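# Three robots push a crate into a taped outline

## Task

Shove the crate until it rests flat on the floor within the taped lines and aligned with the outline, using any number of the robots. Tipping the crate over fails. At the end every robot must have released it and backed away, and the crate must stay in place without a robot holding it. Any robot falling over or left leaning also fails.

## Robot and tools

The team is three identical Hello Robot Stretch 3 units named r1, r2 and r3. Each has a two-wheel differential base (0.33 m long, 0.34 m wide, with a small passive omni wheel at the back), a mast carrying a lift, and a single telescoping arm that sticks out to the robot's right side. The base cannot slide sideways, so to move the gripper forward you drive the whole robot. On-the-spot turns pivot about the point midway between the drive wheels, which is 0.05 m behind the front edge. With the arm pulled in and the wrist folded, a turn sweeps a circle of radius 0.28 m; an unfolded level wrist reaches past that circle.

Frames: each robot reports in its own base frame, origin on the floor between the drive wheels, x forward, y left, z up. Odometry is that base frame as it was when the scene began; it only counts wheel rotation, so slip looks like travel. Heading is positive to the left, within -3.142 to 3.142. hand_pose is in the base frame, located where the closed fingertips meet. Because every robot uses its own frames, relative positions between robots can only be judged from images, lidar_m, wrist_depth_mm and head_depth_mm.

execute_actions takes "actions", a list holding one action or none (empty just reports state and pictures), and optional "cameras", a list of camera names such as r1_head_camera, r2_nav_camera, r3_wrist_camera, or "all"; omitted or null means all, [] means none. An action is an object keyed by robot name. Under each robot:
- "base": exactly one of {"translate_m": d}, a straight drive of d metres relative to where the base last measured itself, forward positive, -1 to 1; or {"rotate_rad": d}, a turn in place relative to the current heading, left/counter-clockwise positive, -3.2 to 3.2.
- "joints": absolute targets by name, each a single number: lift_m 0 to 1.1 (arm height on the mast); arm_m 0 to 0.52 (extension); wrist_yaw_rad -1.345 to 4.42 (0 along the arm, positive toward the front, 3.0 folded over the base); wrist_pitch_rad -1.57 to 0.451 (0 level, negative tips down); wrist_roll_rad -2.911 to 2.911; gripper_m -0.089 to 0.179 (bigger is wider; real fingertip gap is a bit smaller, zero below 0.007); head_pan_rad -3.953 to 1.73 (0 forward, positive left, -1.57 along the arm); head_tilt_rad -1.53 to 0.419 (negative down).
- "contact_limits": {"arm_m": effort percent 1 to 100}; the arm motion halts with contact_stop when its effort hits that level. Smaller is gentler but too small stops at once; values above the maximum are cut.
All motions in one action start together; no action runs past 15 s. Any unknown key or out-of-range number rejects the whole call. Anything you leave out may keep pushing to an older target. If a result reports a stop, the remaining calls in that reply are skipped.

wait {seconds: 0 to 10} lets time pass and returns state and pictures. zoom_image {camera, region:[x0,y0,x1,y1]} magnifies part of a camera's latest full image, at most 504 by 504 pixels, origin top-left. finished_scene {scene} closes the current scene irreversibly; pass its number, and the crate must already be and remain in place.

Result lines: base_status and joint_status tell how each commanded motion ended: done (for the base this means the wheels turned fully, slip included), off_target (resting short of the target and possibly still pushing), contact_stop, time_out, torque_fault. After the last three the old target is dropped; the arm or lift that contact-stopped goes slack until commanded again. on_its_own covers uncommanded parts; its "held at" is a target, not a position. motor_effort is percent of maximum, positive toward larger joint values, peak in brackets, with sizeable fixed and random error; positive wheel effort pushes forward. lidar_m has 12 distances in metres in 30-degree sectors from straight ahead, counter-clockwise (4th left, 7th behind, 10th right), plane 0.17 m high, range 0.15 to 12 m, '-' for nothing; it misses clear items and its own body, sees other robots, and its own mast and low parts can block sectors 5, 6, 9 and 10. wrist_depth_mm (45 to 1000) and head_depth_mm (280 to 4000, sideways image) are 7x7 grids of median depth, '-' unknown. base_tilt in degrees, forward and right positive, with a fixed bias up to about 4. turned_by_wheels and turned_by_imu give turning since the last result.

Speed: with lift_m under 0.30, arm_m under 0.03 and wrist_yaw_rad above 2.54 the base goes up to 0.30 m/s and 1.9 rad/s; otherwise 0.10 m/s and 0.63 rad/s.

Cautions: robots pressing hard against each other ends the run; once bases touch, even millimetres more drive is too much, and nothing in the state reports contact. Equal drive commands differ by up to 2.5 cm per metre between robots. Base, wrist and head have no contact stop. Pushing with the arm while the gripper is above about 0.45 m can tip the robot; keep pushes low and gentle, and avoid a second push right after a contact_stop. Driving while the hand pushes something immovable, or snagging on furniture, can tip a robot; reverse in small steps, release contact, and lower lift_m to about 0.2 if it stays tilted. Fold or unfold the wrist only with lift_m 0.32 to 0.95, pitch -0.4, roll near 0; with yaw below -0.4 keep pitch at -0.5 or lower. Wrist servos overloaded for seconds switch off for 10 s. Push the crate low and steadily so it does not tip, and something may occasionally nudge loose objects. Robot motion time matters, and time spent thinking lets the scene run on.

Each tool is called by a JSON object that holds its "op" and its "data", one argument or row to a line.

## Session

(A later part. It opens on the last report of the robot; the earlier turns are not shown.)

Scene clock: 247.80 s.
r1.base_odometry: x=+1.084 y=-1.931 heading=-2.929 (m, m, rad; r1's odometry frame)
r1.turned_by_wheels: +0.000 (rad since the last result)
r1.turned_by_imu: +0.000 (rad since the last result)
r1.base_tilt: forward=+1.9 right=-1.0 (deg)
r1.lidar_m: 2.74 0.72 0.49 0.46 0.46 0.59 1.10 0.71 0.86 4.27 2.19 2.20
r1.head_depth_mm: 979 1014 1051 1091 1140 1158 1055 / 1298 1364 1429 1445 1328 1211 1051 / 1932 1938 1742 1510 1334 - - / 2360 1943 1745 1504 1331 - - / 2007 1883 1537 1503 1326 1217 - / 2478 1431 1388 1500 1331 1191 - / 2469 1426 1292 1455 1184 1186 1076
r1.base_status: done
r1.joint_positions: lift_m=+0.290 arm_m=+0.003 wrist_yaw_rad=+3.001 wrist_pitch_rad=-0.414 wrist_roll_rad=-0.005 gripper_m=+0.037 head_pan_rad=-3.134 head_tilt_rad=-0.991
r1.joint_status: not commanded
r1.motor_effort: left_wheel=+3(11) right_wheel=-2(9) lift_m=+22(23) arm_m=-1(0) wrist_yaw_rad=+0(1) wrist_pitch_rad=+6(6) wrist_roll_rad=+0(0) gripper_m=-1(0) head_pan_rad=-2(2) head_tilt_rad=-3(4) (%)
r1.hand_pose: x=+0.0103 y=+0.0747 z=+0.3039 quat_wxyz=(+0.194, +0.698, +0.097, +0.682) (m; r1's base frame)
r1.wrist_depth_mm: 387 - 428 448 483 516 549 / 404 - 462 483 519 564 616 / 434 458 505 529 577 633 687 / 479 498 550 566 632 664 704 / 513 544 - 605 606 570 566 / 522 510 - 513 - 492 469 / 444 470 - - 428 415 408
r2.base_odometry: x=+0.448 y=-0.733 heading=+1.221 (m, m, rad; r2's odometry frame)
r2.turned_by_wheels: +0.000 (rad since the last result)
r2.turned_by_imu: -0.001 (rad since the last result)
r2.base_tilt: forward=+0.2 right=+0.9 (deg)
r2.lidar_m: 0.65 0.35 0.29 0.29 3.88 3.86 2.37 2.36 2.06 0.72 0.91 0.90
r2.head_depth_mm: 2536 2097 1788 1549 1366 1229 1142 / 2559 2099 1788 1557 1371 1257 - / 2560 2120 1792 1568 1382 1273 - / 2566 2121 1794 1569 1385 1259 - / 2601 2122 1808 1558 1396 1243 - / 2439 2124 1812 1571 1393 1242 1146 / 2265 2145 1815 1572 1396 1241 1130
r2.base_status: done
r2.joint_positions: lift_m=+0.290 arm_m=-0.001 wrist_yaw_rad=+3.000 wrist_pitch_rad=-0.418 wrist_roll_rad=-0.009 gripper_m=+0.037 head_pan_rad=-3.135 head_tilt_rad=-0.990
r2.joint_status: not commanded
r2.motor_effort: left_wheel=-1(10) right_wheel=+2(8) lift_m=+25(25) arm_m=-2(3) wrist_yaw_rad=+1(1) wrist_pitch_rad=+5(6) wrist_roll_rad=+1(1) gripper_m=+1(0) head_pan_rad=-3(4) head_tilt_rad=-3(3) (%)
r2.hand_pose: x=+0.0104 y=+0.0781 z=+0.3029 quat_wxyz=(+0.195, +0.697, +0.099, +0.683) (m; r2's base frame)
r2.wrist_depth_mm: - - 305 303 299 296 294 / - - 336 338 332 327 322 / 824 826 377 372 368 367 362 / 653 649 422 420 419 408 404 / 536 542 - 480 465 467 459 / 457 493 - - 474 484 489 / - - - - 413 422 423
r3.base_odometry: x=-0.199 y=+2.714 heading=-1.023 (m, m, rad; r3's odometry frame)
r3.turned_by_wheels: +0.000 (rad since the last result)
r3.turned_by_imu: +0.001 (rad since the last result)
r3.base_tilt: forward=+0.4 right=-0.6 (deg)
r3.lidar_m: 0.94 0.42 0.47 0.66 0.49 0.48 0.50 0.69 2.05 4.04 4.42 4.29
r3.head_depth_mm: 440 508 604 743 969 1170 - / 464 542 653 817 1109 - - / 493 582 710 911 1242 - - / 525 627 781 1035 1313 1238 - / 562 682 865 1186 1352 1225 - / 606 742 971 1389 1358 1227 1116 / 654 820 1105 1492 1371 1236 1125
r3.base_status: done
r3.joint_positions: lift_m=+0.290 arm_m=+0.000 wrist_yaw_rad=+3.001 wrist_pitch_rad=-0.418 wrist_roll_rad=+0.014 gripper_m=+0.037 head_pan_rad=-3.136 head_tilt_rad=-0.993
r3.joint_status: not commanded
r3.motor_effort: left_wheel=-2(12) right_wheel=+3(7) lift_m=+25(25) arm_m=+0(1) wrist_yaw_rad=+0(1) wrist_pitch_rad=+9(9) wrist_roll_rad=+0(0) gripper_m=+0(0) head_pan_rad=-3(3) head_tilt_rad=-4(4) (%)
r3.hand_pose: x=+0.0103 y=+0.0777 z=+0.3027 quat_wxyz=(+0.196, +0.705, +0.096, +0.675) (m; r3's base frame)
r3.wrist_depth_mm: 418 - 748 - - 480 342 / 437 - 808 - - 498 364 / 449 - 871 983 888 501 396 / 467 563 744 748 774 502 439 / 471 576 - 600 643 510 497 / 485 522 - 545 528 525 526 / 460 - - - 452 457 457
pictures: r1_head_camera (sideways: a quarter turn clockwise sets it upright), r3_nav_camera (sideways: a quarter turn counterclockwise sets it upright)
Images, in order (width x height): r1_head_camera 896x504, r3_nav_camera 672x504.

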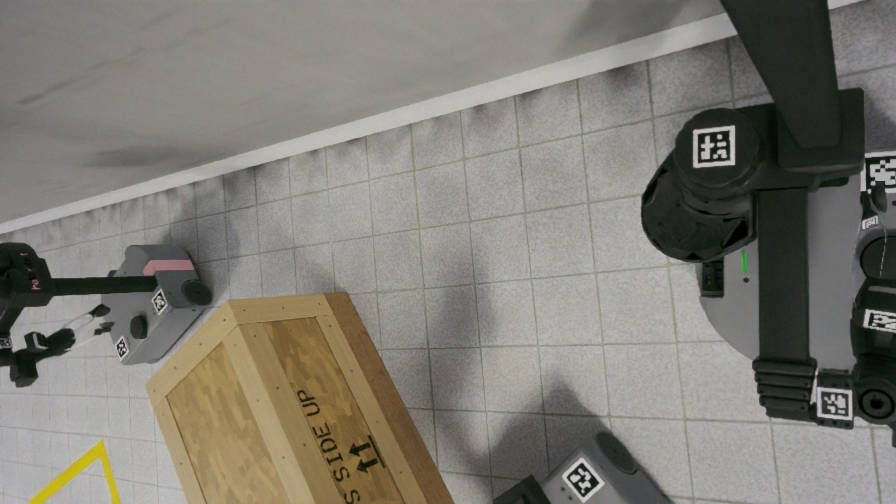

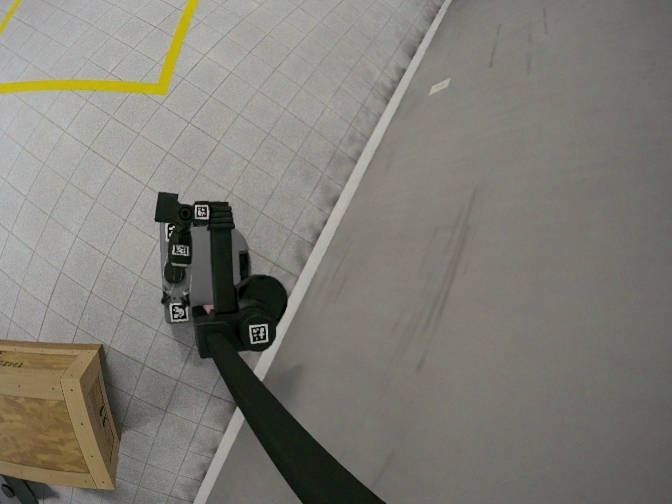

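{"op": "execute_actions", "data": {
  "actions": [
    {"r1":{"base":{"translate_m":-0.86}},"r2":{"base":{"rotate_rad":-1.867}},"r3":{"joints":{"head_pan_rad":-1.0,"head_tilt_rad":-0.8}}}
  ],
  "cameras": []
}}

{"op": "execute_actions", "data": {
  "actions": [
    {"r1":{"base":{"rotate_rad":0.56},"joints":{"head_tilt_rad":-0.8}},"r2":{"joints":{"head_tilt_rad":-0.8}}}
  ],
  "cameras": ["r1_head_camera","r2_head_camera","r3_head_camera"]
}}

Scene clock: 260.00 s.
r1.base_odometry: x=+1.924 y=-1.749 heading=-2.928 (m, m, rad; r1's odometry frame)
r1.turned_by_wheels: +0.000 (rad since the last result)
r1.turned_by_imu: +0.002 (rad since the last result)
r1.base_tilt: forward=+1.9 right=-1.0 (deg)
r1.lidar_m: 2.25 0.59 0.40 0.38 0.38 0.49 0.35 0.33 0.34 0.44 0.43 2.86
r1.head_depth_mm: 811 839 871 904 941 985 1001 / 1079 1128 1186 1256 1269 1194 1051 / 1610 1726 1669 1512 1334 - - / 2411 1947 1627 1500 1334 - - / 957 1237 1452 1475 1305 1173 - / 2475 1948 1696 1496 930 1006 - / 2493 2020 1725 1048 930 867 1058
r1.base_status: done
r1.joint_positions: lift_m=+0.290 arm_m=+0.003 wrist_yaw_rad=+3.001 wrist_pitch_rad=-0.414 wrist_roll_rad=-0.005 gripper_m=+0.037 head_pan_rad=-3.134 head_tilt_rad=-0.991
r1.joint_status: not commanded
r1.motor_effort: left_wheel=+2(9) right_wheel=-1(12) lift_m=+22(23) arm_m=+0(0) wrist_yaw_rad=+0(0) wrist_pitch_rad=+6(6) wrist_roll_rad=+0(0) gripper_m=+0(0) head_pan_rad=-1(2) head_tilt_rad=-3(4) (%)
r1.hand_pose: x=+0.0103 y=+0.0747 z=+0.3039 quat_wxyz=(+0.194, +0.698, +0.097, +0.682) (m; r1's base frame)
r1.wrist_depth_mm: 324 - 359 376 404 426 457 / 340 - 383 411 435 473 512 / 366 383 429 447 481 516 579 / 410 422 469 498 538 573 639 / 437 465 - 541 563 580 571 / 470 490 - 508 - 483 470 / 452 474 - - 423 416 406
r2.base_odometry: x=+0.448 y=-0.733 heading=-0.645 (m, m, rad; r2's odometry frame)
r2.turned_by_wheels: -1.867 (rad since the last result)
r2.turned_by_imu: -1.845 (rad since the last result)
r2.base_tilt: forward=+0.3 right=+1.0 (deg)
r2.lidar_m: 1.40 0.96 0.90 0.54 0.45 0.31 0.29 0.30 3.88 3.95 2.36 3.60
r2.head_depth_mm: 2518 2082 1781 1077 953 1019 1146 / 2549 2097 1780 1082 955 900 - / 2581 2101 1777 1085 963 887 - / 2573 2130 1799 1089 964 908 - / 2601 2127 1802 1095 968 910 - / 2612 2145 1820 1576 1395 1248 1143 / 2626 2152 1826 1579 1392 1247 1135
r2.base_status: done
r2.joint_positions: lift_m=+0.290 arm_m=-0.001 wrist_yaw_rad=+3.000 wrist_pitch_rad=-0.418 wrist_roll_rad=-0.009 gripper_m=+0.037 head_pan_rad=-3.135 head_tilt_rad=-0.990
r2.joint_status: not commanded
r2.motor_effort: left_wheel=+2(13) right_wheel=-1(8) lift_m=+26(25) arm_m=-2(3) wrist_yaw_rad=+0(0) wrist_pitch_rad=+5(5) wrist_roll_rad=+1(1) gripper_m=-1(0) head_pan_rad=-3(3) head_tilt_rad=-4(4) (%)
r2.hand_pose: x=+0.0104 y=+0.0780 z=+0.3029 quat_wxyz=(+0.195, +0.697, +0.099, +0.683) (m; r2's base frame)
r2.wrist_depth_mm: 474 - 951 868 814 761 729 / 471 - 707 950 882 839 785 / 458 634 553 779 860 862 818 / 439 613 563 672 684 692 706 / 421 541 - 560 569 567 578 / 398 492 - - 472 483 485 / - - - - 415 418 421
r3.base_odometry: x=-0.199 y=+2.714 heading=-1.023 (m, m, rad; r3's odometry frame)
r3.turned_by_wheels: +0.000 (rad since the last result)
r3.turned_by_imu: -0.001 (rad since the last result)
r3.base_tilt: forward=+0.4 right=-0.6 (deg)
r3.lidar_m: 0.94 0.42 0.47 0.66 0.49 0.48 0.50 0.69 2.04 4.04 4.42 4.30
r3.head_depth_mm: 3560 2645 2072 1710 1457 1258 1118 / 3622 2665 2102 1724 1461 1274 1131 / 3710 2733 2110 1745 1477 1281 1134 / 3809 2747 2160 1749 1483 1292 1141 / 3710 2751 2190 1764 1491 1301 1152 / 3681 2835 2195 1790 1510 1312 1154 / 3581 2864 2224 1806 1520 1317 1168
r3.base_status: not commanded
r3.joint_positions: lift_m=+0.290 arm_m=+0.000 wrist_yaw_rad=+3.001 wrist_pitch_rad=-0.418 wrist_roll_rad=+0.014 gripper_m=+0.037 head_pan_rad=-1.007 head_tilt_rad=-0.804
r3.joint_status: all done
r3.motor_effort: left_wheel=-2(2) right_wheel=+3(3) lift_m=+25(24) arm_m=-1(0) wrist_yaw_rad=+0(1) wrist_pitch_rad=+9(9) wrist_roll_rad=+0(0) gripper_m=+0(1) head_pan_rad=+5(56) head_tilt_rad=+2(16) (%)
r3.hand_pose: x=+0.0103 y=+0.0777 z=+0.3027 quat_wxyz=(+0.196, +0.705, +0.096, +0.675) (m; r3's base frame)
r3.wrist_depth_mm: 414 - 744 - - 485 342 / 435 - 796 - 908 497 361 / 455 - 865 983 893 496 397 / 471 557 740 761 756 507 443 / 479 564 - 612 638 521 501 / 480 523 - 544 527 526 531 / 455 - - - 455 455 459
pictures: none
No camera images: the call's "cameras" was empty. Leave "cameras" out to get every camera's image.

Scene clock: 261.53 s.
r1.base_odometry: x=+1.924 y=-1.749 heading=-2.369 (m, m, rad; r1's odometry frame)
r1.turned_by_wheels: +0.560 (rad since the last result)
r1.turned_by_imu: +0.560 (rad since the last result)
r1.base_tilt: forward=+1.8 right=-1.0 (deg)
r1.lidar_m: 0.57 0.40 0.38 0.38 0.50 0.35 0.33 0.34 0.45 0.43 2.85 1.93
r1.head_depth_mm: - 2881 2054 1429 1414 1271 1113 / - 2880 2170 1625 1441 1269 1132 / - 2909 2182 1759 1446 1191 - / - 2863 2185 1762 1032 888 988 / - 2885 2188 1761 1037 892 1039 / - 2865 2184 1759 1035 889 1058 / - 2876 2176 1762 1033 889 1051
r1.base_status: done
r1.joint_positions: lift_m=+0.290 arm_m=+0.003 wrist_yaw_rad=+3.001 wrist_pitch_rad=-0.414 wrist_roll_rad=-0.005 gripper_m=+0.037 head_pan_rad=-3.134 head_tilt_rad=-0.804
r1.joint_status: all done
r1.motor_effort: left_wheel=-2(11) right_wheel=+2(9) lift_m=+22(22) arm_m=+0(0) wrist_yaw_rad=+0(0) wrist_pitch_rad=+6(6) wrist_roll_rad=+0(0) gripper_m=+0(0) head_pan_rad=-2(2) head_tilt_rad=+1(14) (%)
r1.hand_pose: x=+0.0103 y=+0.0747 z=+0.3039 quat_wxyz=(+0.194, +0.698, +0.097, +0.682) (m; r1's base frame)
r1.wrist_depth_mm: 526 - 424 389 358 334 307 / 586 - 457 428 388 357 334 / 668 628 513 465 423 389 356 / 731 676 565 520 462 422 389 / 656 628 - 552 488 455 411 / 532 522 - 515 - 478 443 / 447 467 - - 425 416 406
r2.base_odometry: x=+0.448 y=-0.733 heading=-0.645 (m, m, rad; r2's odometry frame)
r2.turned_by_wheels: +0.000 (rad since the last result)
r2.turned_by_imu: +0.000 (rad since the last result)
r2.base_tilt: forward=+0.3 right=+0.9 (deg)
r2.lidar_m: 1.41 0.96 0.90 0.55 0.45 0.31 0.29 0.30 3.85 3.94 2.37 3.59
r2.head_depth_mm: - 2931 2240 1832 1071 927 856 / - 2949 2257 1827 1072 931 844 / - 2971 2268 1834 1078 930 833 / - 2999 2299 1849 1083 933 847 / - 3043 2298 1862 1562 932 837 / - 3044 2307 1868 1560 1348 1161 / - 3083 2325 1866 1565 1344 1180
r2.base_status: not commanded
r2.joint_positions: lift_m=+0.290 arm_m=-0.001 wrist_yaw_rad=+3.000 wrist_pitch_rad=-0.418 wrist_roll_rad=-0.009 gripper_m=+0.037 head_pan_rad=-3.135 head_tilt_rad=-0.804
r2.joint_status: all done
r2.motor_effort: left_wheel=+3(2) right_wheel=-2(2) lift_m=+25(25) arm_m=-3(3) wrist_yaw_rad=+1(1) wrist_pitch_rad=+5(5) wrist_roll_rad=+1(1) gripper_m=+0(0) head_pan_rad=-4(3) head_tilt_rad=+1(15) (%)
r2.hand_pose: x=+0.0104 y=+0.0780 z=+0.3029 quat_wxyz=(+0.195, +0.697, +0.099, +0.683) (m; r2's base frame)
r2.wrist_depth_mm: 474 - 967 880 818 776 717 / 466 - 692 972 893 836 783 / 450 636 522 816 869 858 819 / 435 604 541 649 679 698 705 / 424 543 - 559 563 577 576 / 393 496 - - 478 481 486 / - - - - 414 419 421
r3.base_odometry: x=-0.199 y=+2.714 heading=-1.023 (m, m, rad; r3's odometry frame)
r3.turned_by_wheels: +0.000 (rad since the last result)
r3.turned_by_imu: +0.000 (rad since the last result)
r3.base_tilt: forward=+0.4 right=-0.5 (deg)
r3.lidar_m: 0.94 0.42 0.47 0.66 0.49 0.48 0.50 0.69 2.04 4.05 4.43 4.30
r3.head_depth_mm: 3589 2646 2056 1710 1455 1266 1119 / 3635 2655 2105 1722 1461 1270 1128 / 3711 2728 2137 1744 1466 1283 1134 / 3744 2756 2157 1749 1489 1303 1143 / 3742 2784 2185 1773 1496 1301 1150 / 3648 2842 2188 1767 1509 1308 1159 / 3568 2892 2230 1804 1527 1312 1163
r3.base_status: not commanded
r3.joint_positions: lift_m=+0.290 arm_m=+0.000 wrist_yaw_rad=+3.001 wrist_pitch_rad=-0.418 wrist_roll_rad=+0.014 gripper_m=+0.037 head_pan_rad=-1.007 head_tilt_rad=-0.804
r3.joint_status: not commanded
r3.motor_effort: left_wheel=-2(2) right_wheel=+3(3) lift_m=+25(25) arm_m=+0(0) wrist_yaw_rad=-1(1) wrist_pitch_rad=+9(9) wrist_roll_rad=+0(0) gripper_m=+1(0) head_pan_rad=+5(3) head_tilt_rad=+2(1) (%)
r3.hand_pose: x=+0.0103 y=+0.0777 z=+0.3027 quat_wxyz=(+0.196, +0.705, +0.096, +0.675) (m; r3's base frame)
r3.wrist_depth_mm: 416 - 734 - - 486 341 / 438 - 799 - 878 498 360 / 454 - 856 976 919 498 398 / 465 548 763 751 770 503 440 / 482 567 - 620 662 515 501 / 486 517 - 541 527 530 530 / 458 - - - 447 451 452
pictures: r1_head_camera (sideways: a quarter turn clockwise sets it upright), r2_head_camera (sideways: a quarter turn clockwise sets it upright), r3_head_camera (sideways: a quarter turn clockwise sets it upright)
Images, in order (width x height): r1_head_camera 896x504, r2_head_camera 896x504, r3_head_camera 896x504.

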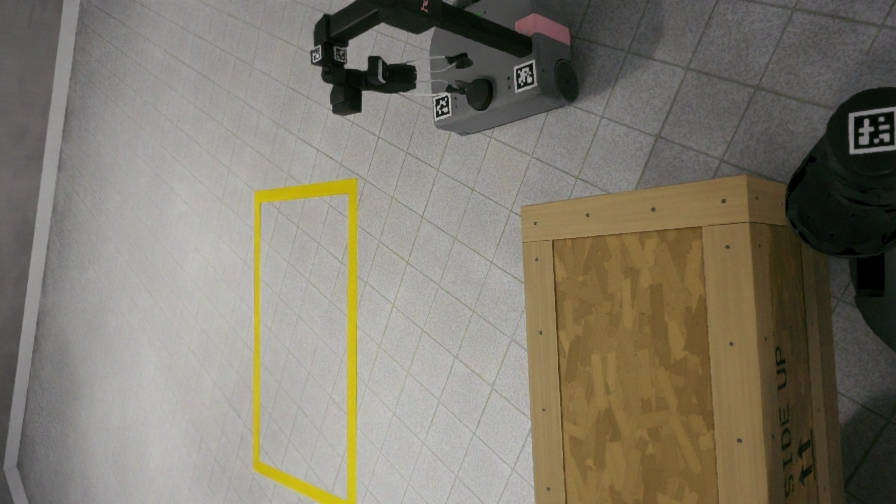

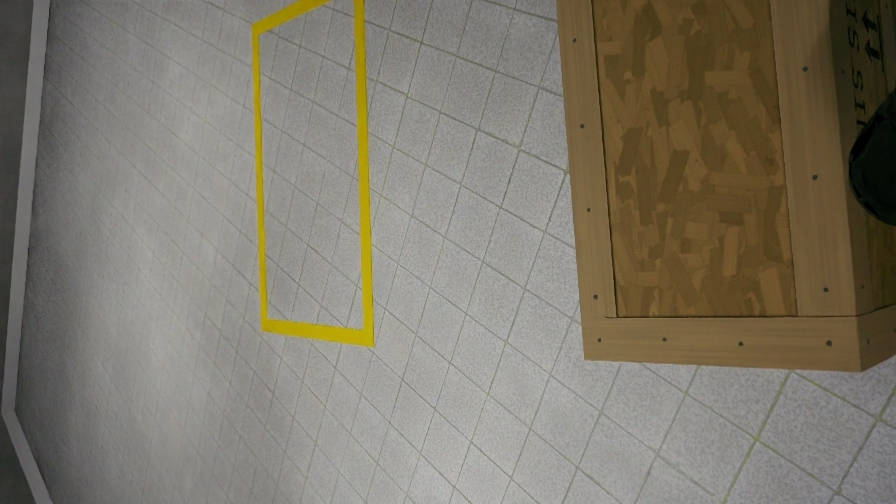

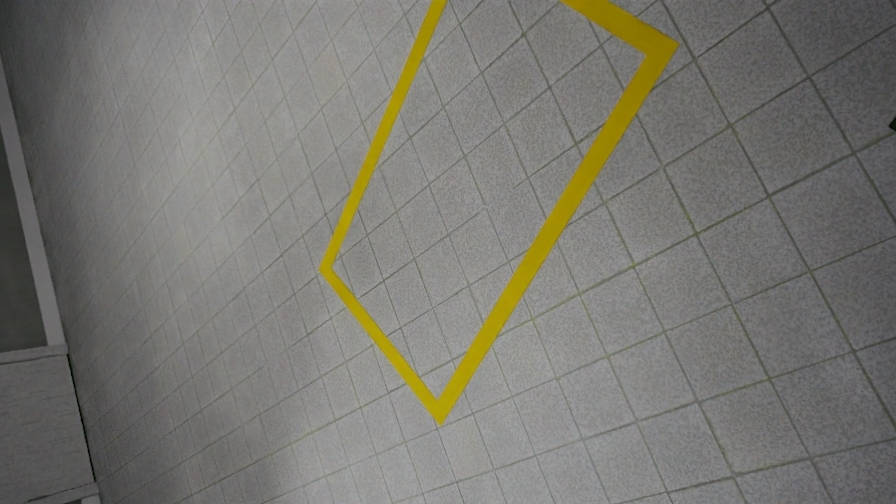

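{"op": "execute_actions", "data": {
  "actions": [
    {"r1":{"base":{"translate_m":-0.86}},"r2":{"base":{"translate_m":-0.85}}}
  ],
  "cameras": ["r1_head_camera","r2_head_camera","r3_head_camera"]
}}

Scene clock: 272.33 s.
r1.base_odometry: x=+2.540 y=-1.149 heading=-2.370 (m, m, rad; r1's odometry frame)
r1.turned_by_wheels: -0.001 (rad since the last result)
r1.turned_by_imu: +0.015 (rad since the last result)
r1.base_tilt: forward=+1.8 right=-1.0 (deg)
r1.lidar_m: 1.13 0.80 0.76 0.47 0.42 0.28 0.28 0.29 0.41 0.43 3.28 3.62
r1.head_depth_mm: 3462 2900 2199 1767 1479 1274 1056 / 3554 2902 2186 1785 1477 1266 1132 / 3729 2880 2184 1771 1438 1221 - / 3762 2893 2214 1771 1032 891 823 / - 2911 2181 1758 1034 890 871 / - 2910 2193 1756 1034 889 945 / - 2877 2214 1755 1031 889 959
r1.base_status: translate_m off_target (by the wheels' count: -0.8597 of -0.8600)
r1.joint_positions: lift_m=+0.290 arm_m=+0.003 wrist_yaw_rad=+3.000 wrist_pitch_rad=-0.415 wrist_roll_rad=-0.005 gripper_m=+0.037 head_pan_rad=-3.135 head_tilt_rad=-0.801
r1.joint_status: not commanded
r1.on_its_own: left_wheel is at rest, and its effort (-92) is outside its rest range (-18 to +18); right_wheel is at rest, and its effort (-26) is outside its rest range (-18 to +18)
r1.motor_effort: left_wheel=-92(100) right_wheel=-26(77) lift_m=+27(27) arm_m=-1(0) wrist_yaw_rad=+0(5) wrist_pitch_rad=+6(6) wrist_roll_rad=+0(0) gripper_m=-1(0) head_pan_rad=-1(1) head_tilt_rad=+0(1) (%)
r1.hand_pose: x=+0.0104 y=+0.0745 z=+0.3035 quat_wxyz=(+0.194, +0.698, +0.097, +0.682) (m; r1's base frame)
r1.wrist_depth_mm: 352 - 802 746 683 625 586 / - - 475 824 752 669 642 / - - 604 866 777 730 664 / 806 502 486 723 732 708 669 / 615 478 - 597 611 568 553 / 529 515 - 516 - 496 472 / 454 476 - - 426 416 408
r2.base_odometry: x=-0.231 y=-0.222 heading=-0.645 (m, m, rad; r2's odometry frame)
r2.turned_by_wheels: +0.000 (rad since the last result)
r2.turned_by_imu: +0.042 (rad since the last result)
r2.base_tilt: forward=+0.2 right=+0.9 (deg)
r2.lidar_m: 1.92 1.36 1.29 0.55 0.38 0.29 0.28 0.29 3.47 3.58 2.87 2.88
r2.head_depth_mm: 3775 2959 2259 1835 1534 929 820 / 3984 2967 2276 1840 1536 930 829 / - 2996 2295 1847 1548 932 834 / - 2995 2313 1846 1552 937 834 / - 3052 2294 1869 1568 937 839 / - 3087 2340 1864 1569 1345 1178 / - 3049 2313 1866 1580 1352 1186
r2.base_status: done
r2.joint_positions: lift_m=+0.290 arm_m=-0.001 wrist_yaw_rad=+3.000 wrist_pitch_rad=-0.418 wrist_roll_rad=-0.009 gripper_m=+0.037 head_pan_rad=-3.135 head_tilt_rad=-0.800
r2.joint_status: not commanded
r2.motor_effort: left_wheel=-2(53) right_wheel=-4(62) lift_m=+27(27) arm_m=-3(3) wrist_yaw_rad=+1(0) wrist_pitch_rad=+5(5) wrist_roll_rad=+1(0) gripper_m=+0(0) head_pan_rad=-3(3) head_tilt_rad=+0(2) (%)
r2.hand_pose: x=+0.0104 y=+0.0781 z=+0.3029 quat_wxyz=(+0.195, +0.697, +0.099, +0.683) (m; r2's base frame)
r2.wrist_depth_mm: 365 - - - - - - / 373 - 700 - - - - / 369 490 527 769 873 880 894 / 363 503 546 621 686 694 702 / 359 509 - 559 565 568 575 / 342 481 - - 476 482 486 / - - - - 416 421 422
r3.base_odometry: x=-0.199 y=+2.714 heading=-1.023 (m, m, rad; r3's odometry frame)
r3.turned_by_wheels: +0.000 (rad since the last result)
r3.turned_by_imu: -0.001 (rad since the last result)
r3.base_tilt: forward=+0.4 right=-0.6 (deg)
r3.lidar_m: 0.27 0.27 1.70 0.66 0.49 0.48 0.50 0.69 2.04 4.02 0.40 0.32
r3.head_depth_mm: 3620 2642 2078 1712 1449 1263 1120 / 3614 2682 2110 1714 1466 1278 1129 / 3701 2690 2127 1742 1470 1216 1134 / 3893 2728 2157 1764 1044 943 1103 / 3813 2808 2152 1770 1050 913 920 / 3639 2822 2208 1799 1067 917 720 / 3588 2865 2231 1261 1068 975 705
r3.base_status: not commanded
r3.joint_positions: lift_m=+0.290 arm_m=+0.000 wrist_yaw_rad=+3.001 wrist_pitch_rad=-0.418 wrist_roll_rad=+0.014 gripper_m=+0.037 head_pan_rad=-1.007 head_tilt_rad=-0.804
r3.joint_status: not commanded
r3.motor_effort: left_wheel=-2(2) right_wheel=+3(3) lift_m=+25(25) arm_m=+0(0) wrist_yaw_rad=-1(0) wrist_pitch_rad=+9(9) wrist_roll_rad=+0(0) gripper_m=-1(0) head_pan_rad=+4(6) head_tilt_rad=+2(1) (%)
r3.hand_pose: x=+0.0103 y=+0.0777 z=+0.3027 quat_wxyz=(+0.196, +0.705, +0.096, +0.675) (m; r3's base frame)
r3.wrist_depth_mm: 418 - 753 - - - - / 437 - 798 - - - - / 455 - 874 964 - - - / 467 547 748 742 765 767 778 / 483 565 - 609 637 624 642 / 482 520 - 533 520 408 327 / 456 - - - 456 386 289
pictures: r1_head_camera (sideways: a quarter turn clockwise sets it upright), r2_head_camera (sideways: a quarter turn clockwise sets it upright), r3_head_camera (sideways: a quarter turn clockwise sets it upright)
Images, in order (width x height): r1_head_camera 896x504, r2_head_camera 896x504, r3_head_camera 896x504.

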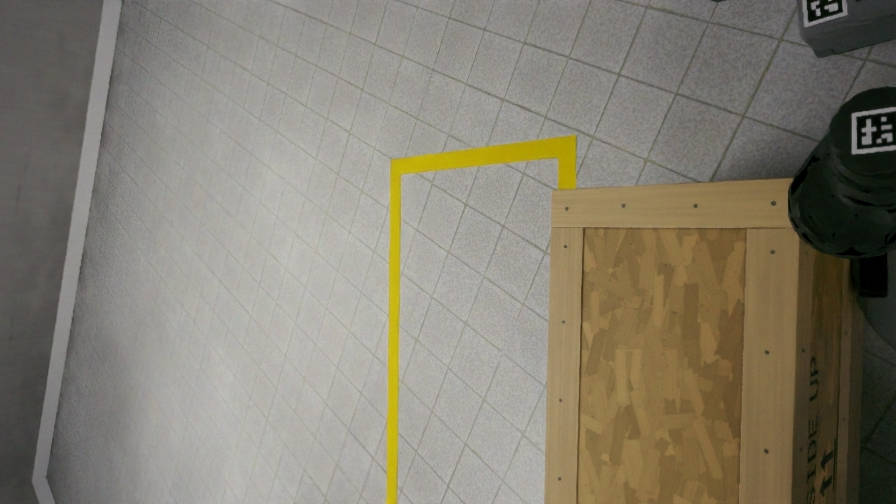

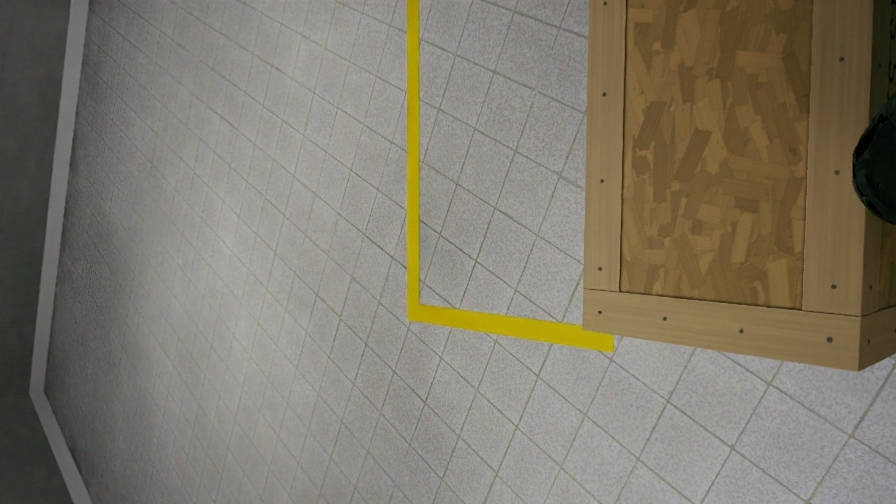

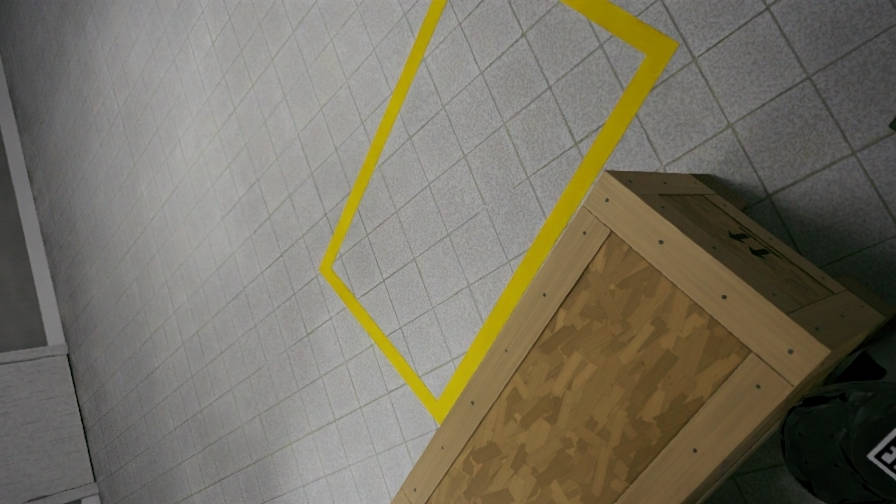

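{"op": "execute_actions", "data": {
  "actions": [
    {"r1":{"base":{"rotate_rad":-0.055}},"r2":{"base":{"rotate_rad":-0.085}}}
  ],
  "cameras": []
}}

{"op": "execute_actions", "data": {
  "actions": [
    {"r1":{"base":{"translate_m":-0.735}},"r2":{"base":{"translate_m":-0.705}}}
  ],
  "cameras": ["r1_head_camera","r2_head_camera","r3_head_camera"]
}}

Scene clock: 283.37 s.
r1.base_odometry: x=+2.540 y=-1.149 heading=-2.424 (m, m, rad; r1's odometry frame)
r1.turned_by_wheels: -0.055 (rad since the last result)
r1.turned_by_imu: -0.053 (rad since the last result)
r1.base_tilt: forward=+1.9 right=-1.0 (deg)
r1.lidar_m: 1.20 0.81 0.76 0.47 0.99 0.29 0.28 0.29 0.39 0.43 3.26 4.54
r1.head_depth_mm: 3433 2904 2210 1767 1483 1274 1016 / 3549 2914 2199 1763 1468 1267 1133 / 3604 2871 2200 1764 1474 1247 - / 3747 2896 2210 1760 1032 889 822 / - 2910 2206 1767 1036 892 847 / - 2924 2198 1764 1032 890 906 / - 2897 2172 1757 1032 891 897
r1.base_status: done
r1.joint_positions: lift_m=+0.290 arm_m=+0.003 wrist_yaw_rad=+3.000 wrist_pitch_rad=-0.415 wrist_roll_rad=-0.005 gripper_m=+0.037 head_pan_rad=-3.135 head_tilt_rad=-0.801
r1.joint_status: not commanded
r1.on_its_own: right_wheel is at rest, and its effort (-29) is outside its rest range (-18 to +18)
r1.motor_effort: left_wheel=-10(59) right_wheel=-29(57) lift_m=+26(26) arm_m=+0(0) wrist_yaw_rad=-1(1) wrist_pitch_rad=+6(6) wrist_roll_rad=+0(0) gripper_m=+0(1) head_pan_rad=-1(1) head_tilt_rad=+0(0) (%)
r1.hand_pose: x=+0.0104 y=+0.0745 z=+0.3035 quat_wxyz=(+0.194, +0.698, +0.097, +0.682) (m; r1's base frame)
r1.wrist_depth_mm: 343 - 760 739 680 631 589 / - - 789 805 738 671 635 / - - 581 889 786 731 677 / 807 499 486 747 707 721 705 / 591 461 - 594 592 571 558 / 511 491 - 519 - 480 483 / 449 469 - - 424 419 415
r2.base_odometry: x=-0.231 y=-0.222 heading=-0.730 (m, m, rad; r2's odometry frame)
r2.turned_by_wheels: -0.085 (rad since the last result)
r2.turned_by_imu: -0.084 (rad since the last result)
r2.base_tilt: forward=+0.2 right=+1.0 (deg)
r2.lidar_m: 2.11 1.40 1.29 0.55 0.41 0.29 0.28 0.29 3.48 3.52 4.43 2.87
r2.head_depth_mm: 3801 2950 2266 1820 1071 927 834 / 3868 2997 2263 1840 1549 931 828 / - 3007 2274 1854 1546 933 830 / - 3051 2272 1840 1568 939 835 / - 3052 2310 1856 1560 941 836 / - 3057 2326 1861 1562 1321 1147 / - 3052 2340 1877 1566 1353 1182
r2.base_status: done
r2.joint_positions: lift_m=+0.290 arm_m=-0.001 wrist_yaw_rad=+3.000 wrist_pitch_rad=-0.418 wrist_roll_rad=-0.009 gripper_m=+0.037 head_pan_rad=-3.135 head_tilt_rad=-0.800
r2.joint_status: not commanded
r2.motor_effort: left_wheel=+0(9) right_wheel=-9(21) lift_m=+27(27) arm_m=-3(3) wrist_yaw_rad=+1(0) wrist_pitch_rad=+5(5) wrist_roll_rad=+1(1) gripper_m=+1(1) head_pan_rad=-4(2) head_tilt_rad=+0(0) (%)
r2.hand_pose: x=+0.0104 y=+0.0781 z=+0.3029 quat_wxyz=(+0.195, +0.697, +0.099, +0.683) (m; r2's base frame)
r2.wrist_depth_mm: 422 - 924 - - - - / 423 - 706 - - - - / 413 543 528 849 864 889 910 / 400 561 553 668 683 692 695 / 387 529 - 557 563 565 571 / 363 494 - - 476 482 486 / - - - - 415 424 421
r3.base_odometry: x=-0.199 y=+2.714 heading=-1.023 (m, m, rad; r3's odometry frame)
r3.turned_by_wheels: +0.000 (rad since the last result)
r3.turned_by_imu: -0.001 (rad since the last result)
r3.base_tilt: forward=+0.4 right=-0.6 (deg)
r3.lidar_m: 0.28 0.27 1.70 0.66 0.49 0.48 0.50 0.69 2.04 4.03 0.40 0.32
r3.head_depth_mm: 3579 2607 2073 1706 1453 1270 1123 / 3655 2706 2121 1724 1462 1278 1135 / 3715 2715 2112 1752 1476 1212 1137 / 3805 2752 2154 1769 1046 940 1110 / 3749 2775 2153 1776 1048 909 918 / 3636 2846 2190 1782 1062 920 715 / 3603 2858 2213 1263 1072 981 705
r3.base_status: not commanded
r3.joint_positions: lift_m=+0.290 arm_m=+0.000 wrist_yaw_rad=+3.001 wrist_pitch_rad=-0.418 wrist_roll_rad=+0.014 gripper_m=+0.037 head_pan_rad=-1.007 head_tilt_rad=-0.804
r3.joint_status: not commanded
r3.motor_effort: left_wheel=-2(1) right_wheel=+3(3) lift_m=+25(24) arm_m=+0(1) wrist_yaw_rad=-1(0) wrist_pitch_rad=+9(9) wrist_roll_rad=+0(0) gripper_m=+0(0) head_pan_rad=+4(5) head_tilt_rad=+2(2) (%)
r3.hand_pose: x=+0.0103 y=+0.0777 z=+0.3027 quat_wxyz=(+0.196, +0.705, +0.096, +0.675) (m; r3's base frame)
r3.wrist_depth_mm: 415 - 743 - - - - / 442 - 821 - - - - / 452 - 861 997 - - - / 465 560 751 759 768 761 794 / 468 569 - 608 643 620 641 / 483 509 - 546 523 412 317 / 461 - - - 446 382 283
pictures: none
No camera images: the call's "cameras" was empty. Leave "cameras" out to get every camera's image.

Scene clock: 287.43 s.
r1.base_odometry: x=+3.093 y=-0.666 heading=-2.425 (m, m, rad; r1's odometry frame)
r1.turned_by_wheels: -0.001 (rad since the last result)
r1.turned_by_imu: -0.001 (rad since the last result)
r1.base_tilt: forward=+1.9 right=-1.0 (deg)
r1.lidar_m: 1.68 0.63 1.06 1.07 1.38 0.29 0.28 0.28 0.37 0.41 4.76 3.77
r1.head_depth_mm: 2867 2902 2200 1767 1479 1269 1118 / 2969 2894 2196 1773 1480 1270 1131 / 3071 2888 2203 1769 1476 1243 - / 3251 2897 2190 1766 1034 890 823 / 3434 2875 2192 1764 1032 886 841 / 3530 2894 2192 1766 1032 891 873 / 3641 2889 2185 1762 1036 889 848
r1.base_status: translate_m off_target (by the wheels' count: -0.7347 of -0.7350)
r1.joint_positions: lift_m=+0.290 arm_m=+0.003 wrist_yaw_rad=+3.000 wrist_pitch_rad=-0.415 wrist_roll_rad=-0.005 gripper_m=+0.037 head_pan_rad=-3.135 head_tilt_rad=-0.801
r1.joint_status: not commanded
r1.on_its_own: left_wheel is at rest, and its effort (-88) is outside its rest range (-18 to +18); right_wheel is at rest, and its effort (-23) is outside its rest range (-18 to +18)
r1.motor_effort: left_wheel=-88(88) right_wheel=-23(62) lift_m=+26(27) arm_m=+0(1) wrist_yaw_rad=-2(0) wrist_pitch_rad=+6(6) wrist_roll_rad=+0(0) gripper_m=+0(0) head_pan_rad=+0(2) head_tilt_rad=+0(1) (%)
r1.hand_pose: x=+0.0104 y=+0.0745 z=+0.3035 quat_wxyz=(+0.194, +0.698, +0.097, +0.682) (m; r1's base frame)
r1.wrist_depth_mm: - - - - 903 846 569 / - - - - - 936 858 / - - - - 959 599 538 / 821 786 735 751 713 572 536 / 636 620 - 595 608 554 564 / 522 521 - 516 - 479 476 / 453 472 - - 423 409 411
r2.base_odometry: x=-0.757 y=+0.248 heading=-0.730 (m, m, rad; r2's odometry frame)
r2.turned_by_wheels: +0.000 (rad since the last result)
r2.turned_by_imu: +0.005 (rad since the last result)
r2.base_tilt: forward=+0.2 right=+0.9 (deg)
r2.lidar_m: 2.56 1.69 1.06 0.54 0.43 0.30 0.28 0.28 3.19 3.24 4.08 3.42
r2.head_depth_mm: 3289 2961 2272 1831 1073 926 842 / 3448 2957 2259 1825 1078 930 843 / 3524 3018 2285 1857 1554 933 834 / 3602 3023 2296 1837 1553 933 832 / 3788 3042 2301 1858 1565 942 826 / 3979 3049 2350 1866 1544 1304 853 / - 3092 2333 1877 1575 1344 1182
r2.base_status: done
r2.joint_positions: lift_m=+0.290 arm_m=-0.001 wrist_yaw_rad=+3.000 wrist_pitch_rad=-0.418 wrist_roll_rad=-0.009 gripper_m=+0.037 head_pan_rad=-3.135 head_tilt_rad=-0.800
r2.joint_status: not commanded
r2.motor_effort: left_wheel=+2(39) right_wheel=+0(56) lift_m=+27(27) arm_m=-3(3) wrist_yaw_rad=+1(1) wrist_pitch_rad=+5(5) wrist_roll_rad=+1(1) gripper_m=+0(1) head_pan_rad=-3(3) head_tilt_rad=+0(0) (%)
r2.hand_pose: x=+0.0104 y=+0.0781 z=+0.3029 quat_wxyz=(+0.195, +0.697, +0.099, +0.683) (m; r2's base frame)
r2.wrist_depth_mm: 459 - - - - - - / 454 - 713 - - - - / 439 520 519 847 872 885 894 / 424 548 530 688 684 691 694 / 403 527 - 559 567 570 572 / 382 496 - - 478 484 486 / - - - - 417 415 422
r3.base_odometry: x=-0.199 y=+2.714 heading=-1.023 (m, m, rad; r3's odometry frame)
r3.turned_by_wheels: +0.000 (rad since the last result)
r3.turned_by_imu: -0.001 (rad since the last result)
r3.base_tilt: forward=+0.4 right=-0.6 (deg)
r3.lidar_m: 4.48 3.73 1.70 0.66 0.49 0.48 0.50 0.69 2.04 0.67 0.64 0.99
r3.head_depth_mm: 3172 614 728 1223 1422 1274 1126 / 3632 2652 1465 1022 1121 1234 1129 / 3746 2719 1486 1303 1235 1241 1134 / 3765 2773 1513 1121 1326 1287 1141 / 3735 2776 1470 1521 1473 1298 1151 / 3637 2616 1294 1490 1473 1309 1154 / 860 2780 2162 1715 1525 1319 1165
r3.base_status: not commanded
r3.joint_positions: lift_m=+0.290 arm_m=+0.000 wrist_yaw_rad=+3.001 wrist_pitch_rad=-0.418 wrist_roll_rad=+0.014 gripper_m=+0.037 head_pan_rad=-1.007 head_tilt_rad=-0.804
r3.joint_status: not commanded
r3.motor_effort: left_wheel=-2(2) right_wheel=+3(3) lift_m=+25(25) arm_m=+0(0) wrist_yaw_rad=-2(1) wrist_pitch_rad=+9(9) wrist_roll_rad=+0(0) gripper_m=-1(1) head_pan_rad=+4(5) head_tilt_rad=+1(2) (%)
r3.hand_pose: x=+0.0103 y=+0.0777 z=+0.3027 quat_wxyz=(+0.196, +0.705, +0.096, +0.675) (m; r3's base frame)
r3.wrist_depth_mm: 415 - 731 - - - - / 436 - 807 - - - - / 454 - 885 972 988 1000 - / 471 558 767 763 770 785 778 / 471 578 - 618 647 621 632 / 478 504 - 524 522 534 528 / 455 - - - 457 455 458
pictures: r1_head_camera (sideways: a quarter turn clockwise sets it upright), r2_head_camera (sideways: a quarter turn clockwise sets it upright), r3_head_camera (sideways: a quarter turn clockwise sets it upright)
Images, in order (width x height): r1_head_camera 896x504, r2_head_camera 896x504, r3_head_camera 896x504.

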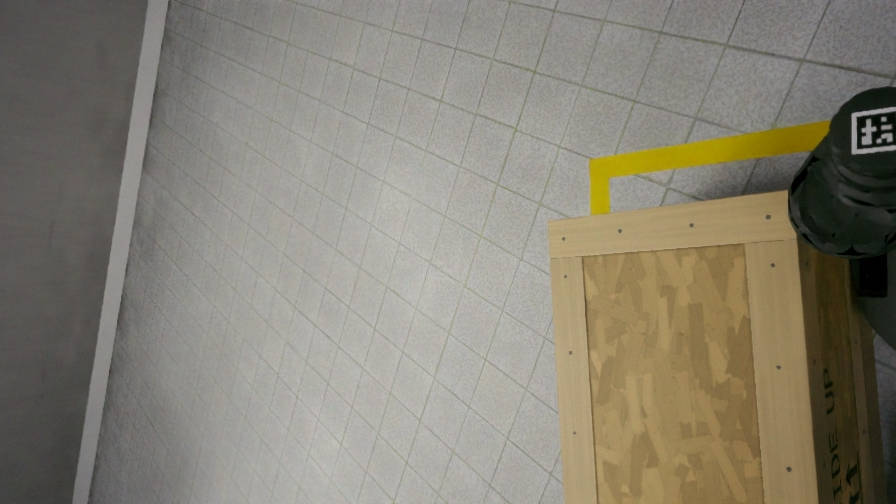

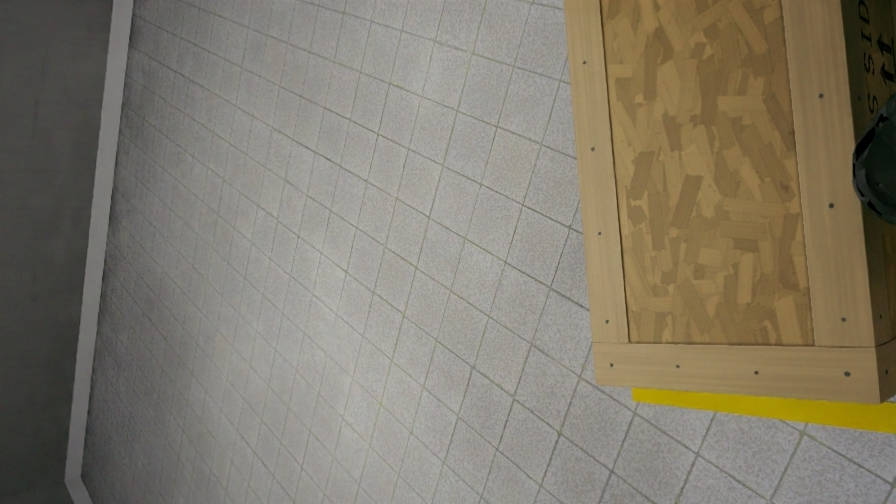

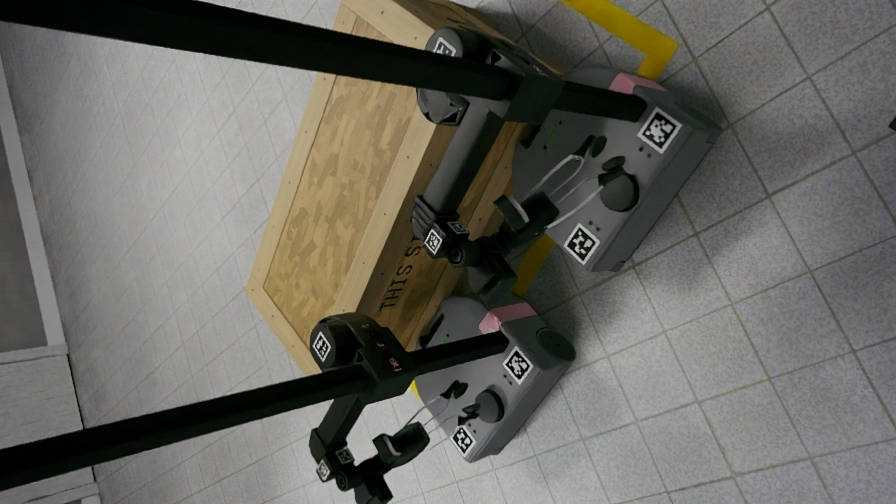

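{"op": "execute_actions", "data": {
  "actions": [
    {"r1":{"base":{"translate_m":0.42},"joints":{"head_tilt_rad":-1.0}},"r2":{"base":{"translate_m":0.42},"joints":{"head_tilt_rad":-1.0}}}
  ],
  "cameras": ["r1_head_camera","r2_head_camera","r3_head_camera"]
}}

Scene clock: 295.97 s.
r1.base_odometry: x=+2.777 y=-0.942 heading=-2.425 (m, m, rad; r1's odometry frame)
r1.turned_by_wheels: +0.000 (rad since the last result)
r1.turned_by_imu: +0.000 (rad since the last result)
r1.base_tilt: forward=+1.9 right=-0.9 (deg)
r1.lidar_m: 1.41 0.95 0.38 0.38 1.15 2.53 0.69 0.71 0.93 0.42 3.47 3.53
r1.head_depth_mm: 2532 2068 1747 1516 1338 1211 975 / 2522 2060 1735 1508 1339 1208 1056 / 2526 2070 1745 1515 1331 - - / 2501 2057 1224 1185 1332 - - / 2500 2045 1219 1176 1333 1206 - / 2507 2057 1219 1161 1327 1193 - / 2485 2048 1213 1146 1330 1190 1077
r1.base_status: done
r1.joint_positions: lift_m=+0.290 arm_m=+0.003 wrist_yaw_rad=+3.000 wrist_pitch_rad=-0.415 wrist_roll_rad=-0.005 gripper_m=+0.037 head_pan_rad=-3.135 head_tilt_rad=-0.989
r1.joint_status: all done
r1.motor_effort: left_wheel=+1(65) right_wheel=+0(17) lift_m=+26(27) arm_m=-1(0) wrist_yaw_rad=+1(0) wrist_pitch_rad=+6(6) wrist_roll_rad=+0(0) gripper_m=+0(0) head_pan_rad=-2(1) head_tilt_rad=-5(18) (%)
r1.hand_pose: x=+0.0104 y=+0.0745 z=+0.3035 quat_wxyz=(+0.194, +0.698, +0.097, +0.682) (m; r1's base frame)
r1.wrist_depth_mm: - - 912 380 784 732 689 / - - - 903 850 793 749 / - - - 611 563 844 790 / 804 779 723 475 507 686 696 / 636 625 - 508 554 568 572 / 528 515 - 520 - 476 477 / 454 467 - - 423 419 412
r2.base_odometry: x=-0.444 y=-0.032 heading=-0.730 (m, m, rad; r2's odometry frame)
r2.turned_by_wheels: +0.000 (rad since the last result)
r2.turned_by_imu: +0.002 (rad since the last result)
r2.base_tilt: forward=+0.2 right=+0.9 (deg)
r2.lidar_m: 2.27 1.52 1.41 0.54 1.80 0.74 0.70 0.71 3.37 3.41 4.29 3.08
r2.head_depth_mm: 2548 2092 1246 1203 1375 1234 1145 / 2552 2112 1247 1188 1376 1254 - / 2587 2119 1250 1161 1363 1278 - / 2573 2135 1261 1154 1358 1264 - / 2593 2132 1265 1163 1368 1242 - / 2612 2127 1814 1580 1391 1248 1144 / 2664 2163 1833 1585 1397 1253 1131
r2.base_status: done
r2.joint_positions: lift_m=+0.290 arm_m=-0.001 wrist_yaw_rad=+3.000 wrist_pitch_rad=-0.418 wrist_roll_rad=-0.009 gripper_m=+0.037 head_pan_rad=-3.135 head_tilt_rad=-0.989
r2.joint_status: all done
r2.motor_effort: left_wheel=+1(11) right_wheel=+0(6) lift_m=+26(26) arm_m=-3(3) wrist_yaw_rad=+0(1) wrist_pitch_rad=+5(5) wrist_roll_rad=+1(1) gripper_m=+0(1) head_pan_rad=-3(3) head_tilt_rad=-5(19) (%)
r2.hand_pose: x=+0.0104 y=+0.0781 z=+0.3029 quat_wxyz=(+0.195, +0.697, +0.099, +0.683) (m; r2's base frame)
r2.wrist_depth_mm: - - 920 - - - - / - - 720 - - - - / 806 636 525 854 878 879 892 / 651 612 544 672 671 696 707 / 541 549 - 565 567 569 581 / 469 492 - - 477 480 488 / - - - - 413 422 421
r3.base_odometry: x=-0.199 y=+2.714 heading=-1.023 (m, m, rad; r3's odometry frame)
r3.turned_by_wheels: +0.000 (rad since the last result)
r3.turned_by_imu: -0.001 (rad since the last result)
r3.base_tilt: forward=+0.4 right=-0.5 (deg)
r3.lidar_m: 0.95 3.74 1.70 0.66 0.49 0.48 0.50 0.69 2.04 0.88 0.32 0.30
r3.head_depth_mm: 3586 2655 2076 1292 1428 1263 1121 / 3657 2654 1462 1273 1407 1274 1124 / 3698 2705 1480 1359 1475 1255 1116 / 3789 2747 1508 1520 1491 730 985 / 3715 2788 1473 398 472 801 1004 / 3691 - 306 400 1511 932 1099 / - 2677 2145 1801 1339 1233 1161
r3.base_status: not commanded
r3.joint_positions: lift_m=+0.290 arm_m=+0.000 wrist_yaw_rad=+3.001 wrist_pitch_rad=-0.418 wrist_roll_rad=+0.014 gripper_m=+0.037 head_pan_rad=-1.007 head_tilt_rad=-0.804
r3.joint_status: not commanded
r3.motor_effort: left_wheel=-2(2) right_wheel=+2(3) lift_m=+24(25) arm_m=+0(0) wrist_yaw_rad=-1(0) wrist_pitch_rad=+9(9) wrist_roll_rad=+0(0) gripper_m=+0(0) head_pan_rad=+5(4) head_tilt_rad=+3(1) (%)
r3.hand_pose: x=+0.0103 y=+0.0777 z=+0.3027 quat_wxyz=(+0.196, +0.705, +0.096, +0.675) (m; r3's base frame)
r3.wrist_depth_mm: 410 - 732 - - - - / 432 - 785 - - - - / 463 - 868 973 - 994 - / 473 538 760 740 756 766 779 / 483 564 - 630 633 638 634 / 478 514 - 540 531 518 534 / 458 - - - 446 454 456
pictures: r1_head_camera (sideways: a quarter turn clockwise sets it upright), r2_head_camera (sideways: a quarter turn clockwise sets it upright), r3_head_camera (sideways: a quarter turn clockwise sets it upright)
Images, in order (width x height): r1_head_camera 896x504, r2_head_camera 896x504, r3_head_camera 896x504.

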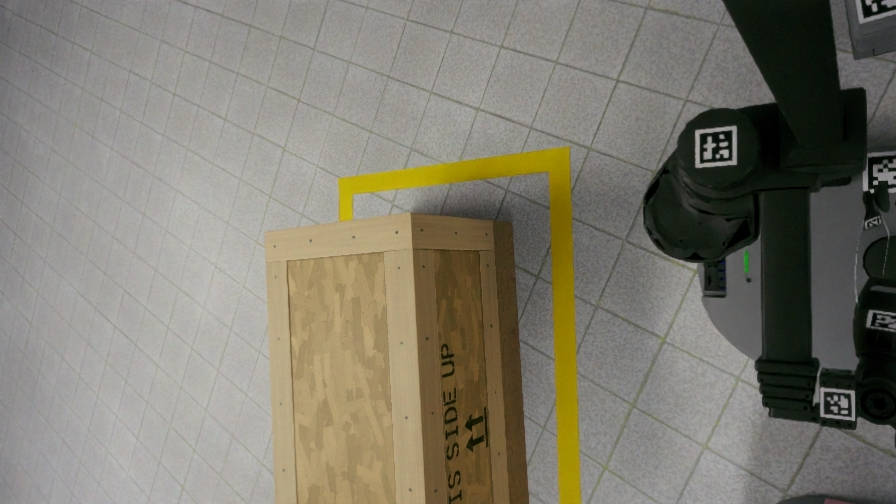

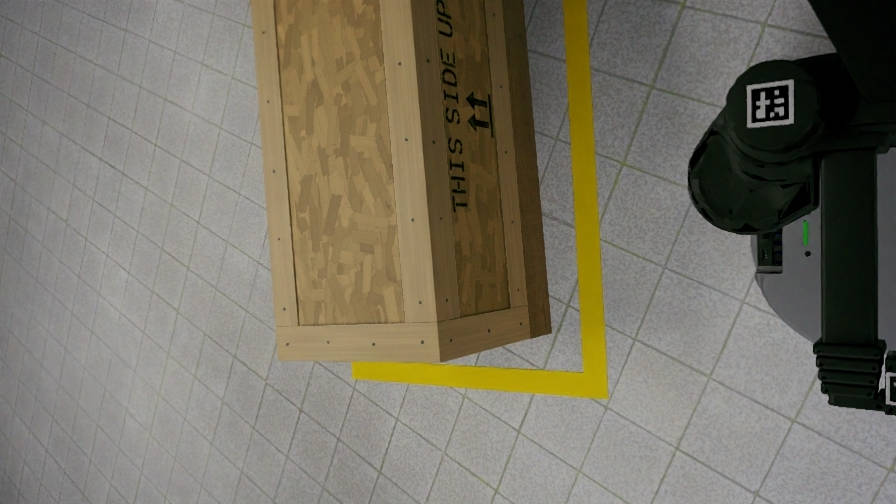

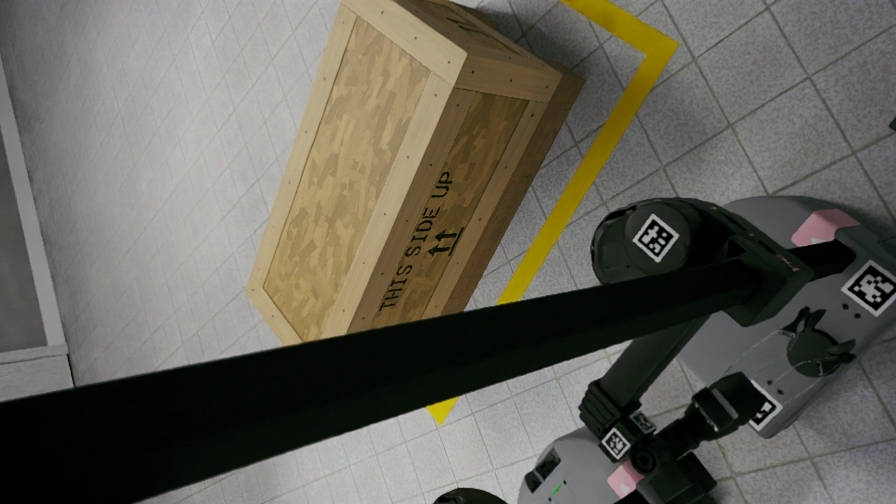

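Inside and aligned, robots clear.

{"op": "finished_scene", "data": {
  "scene": 2
}}

The scene is finished: the task was done.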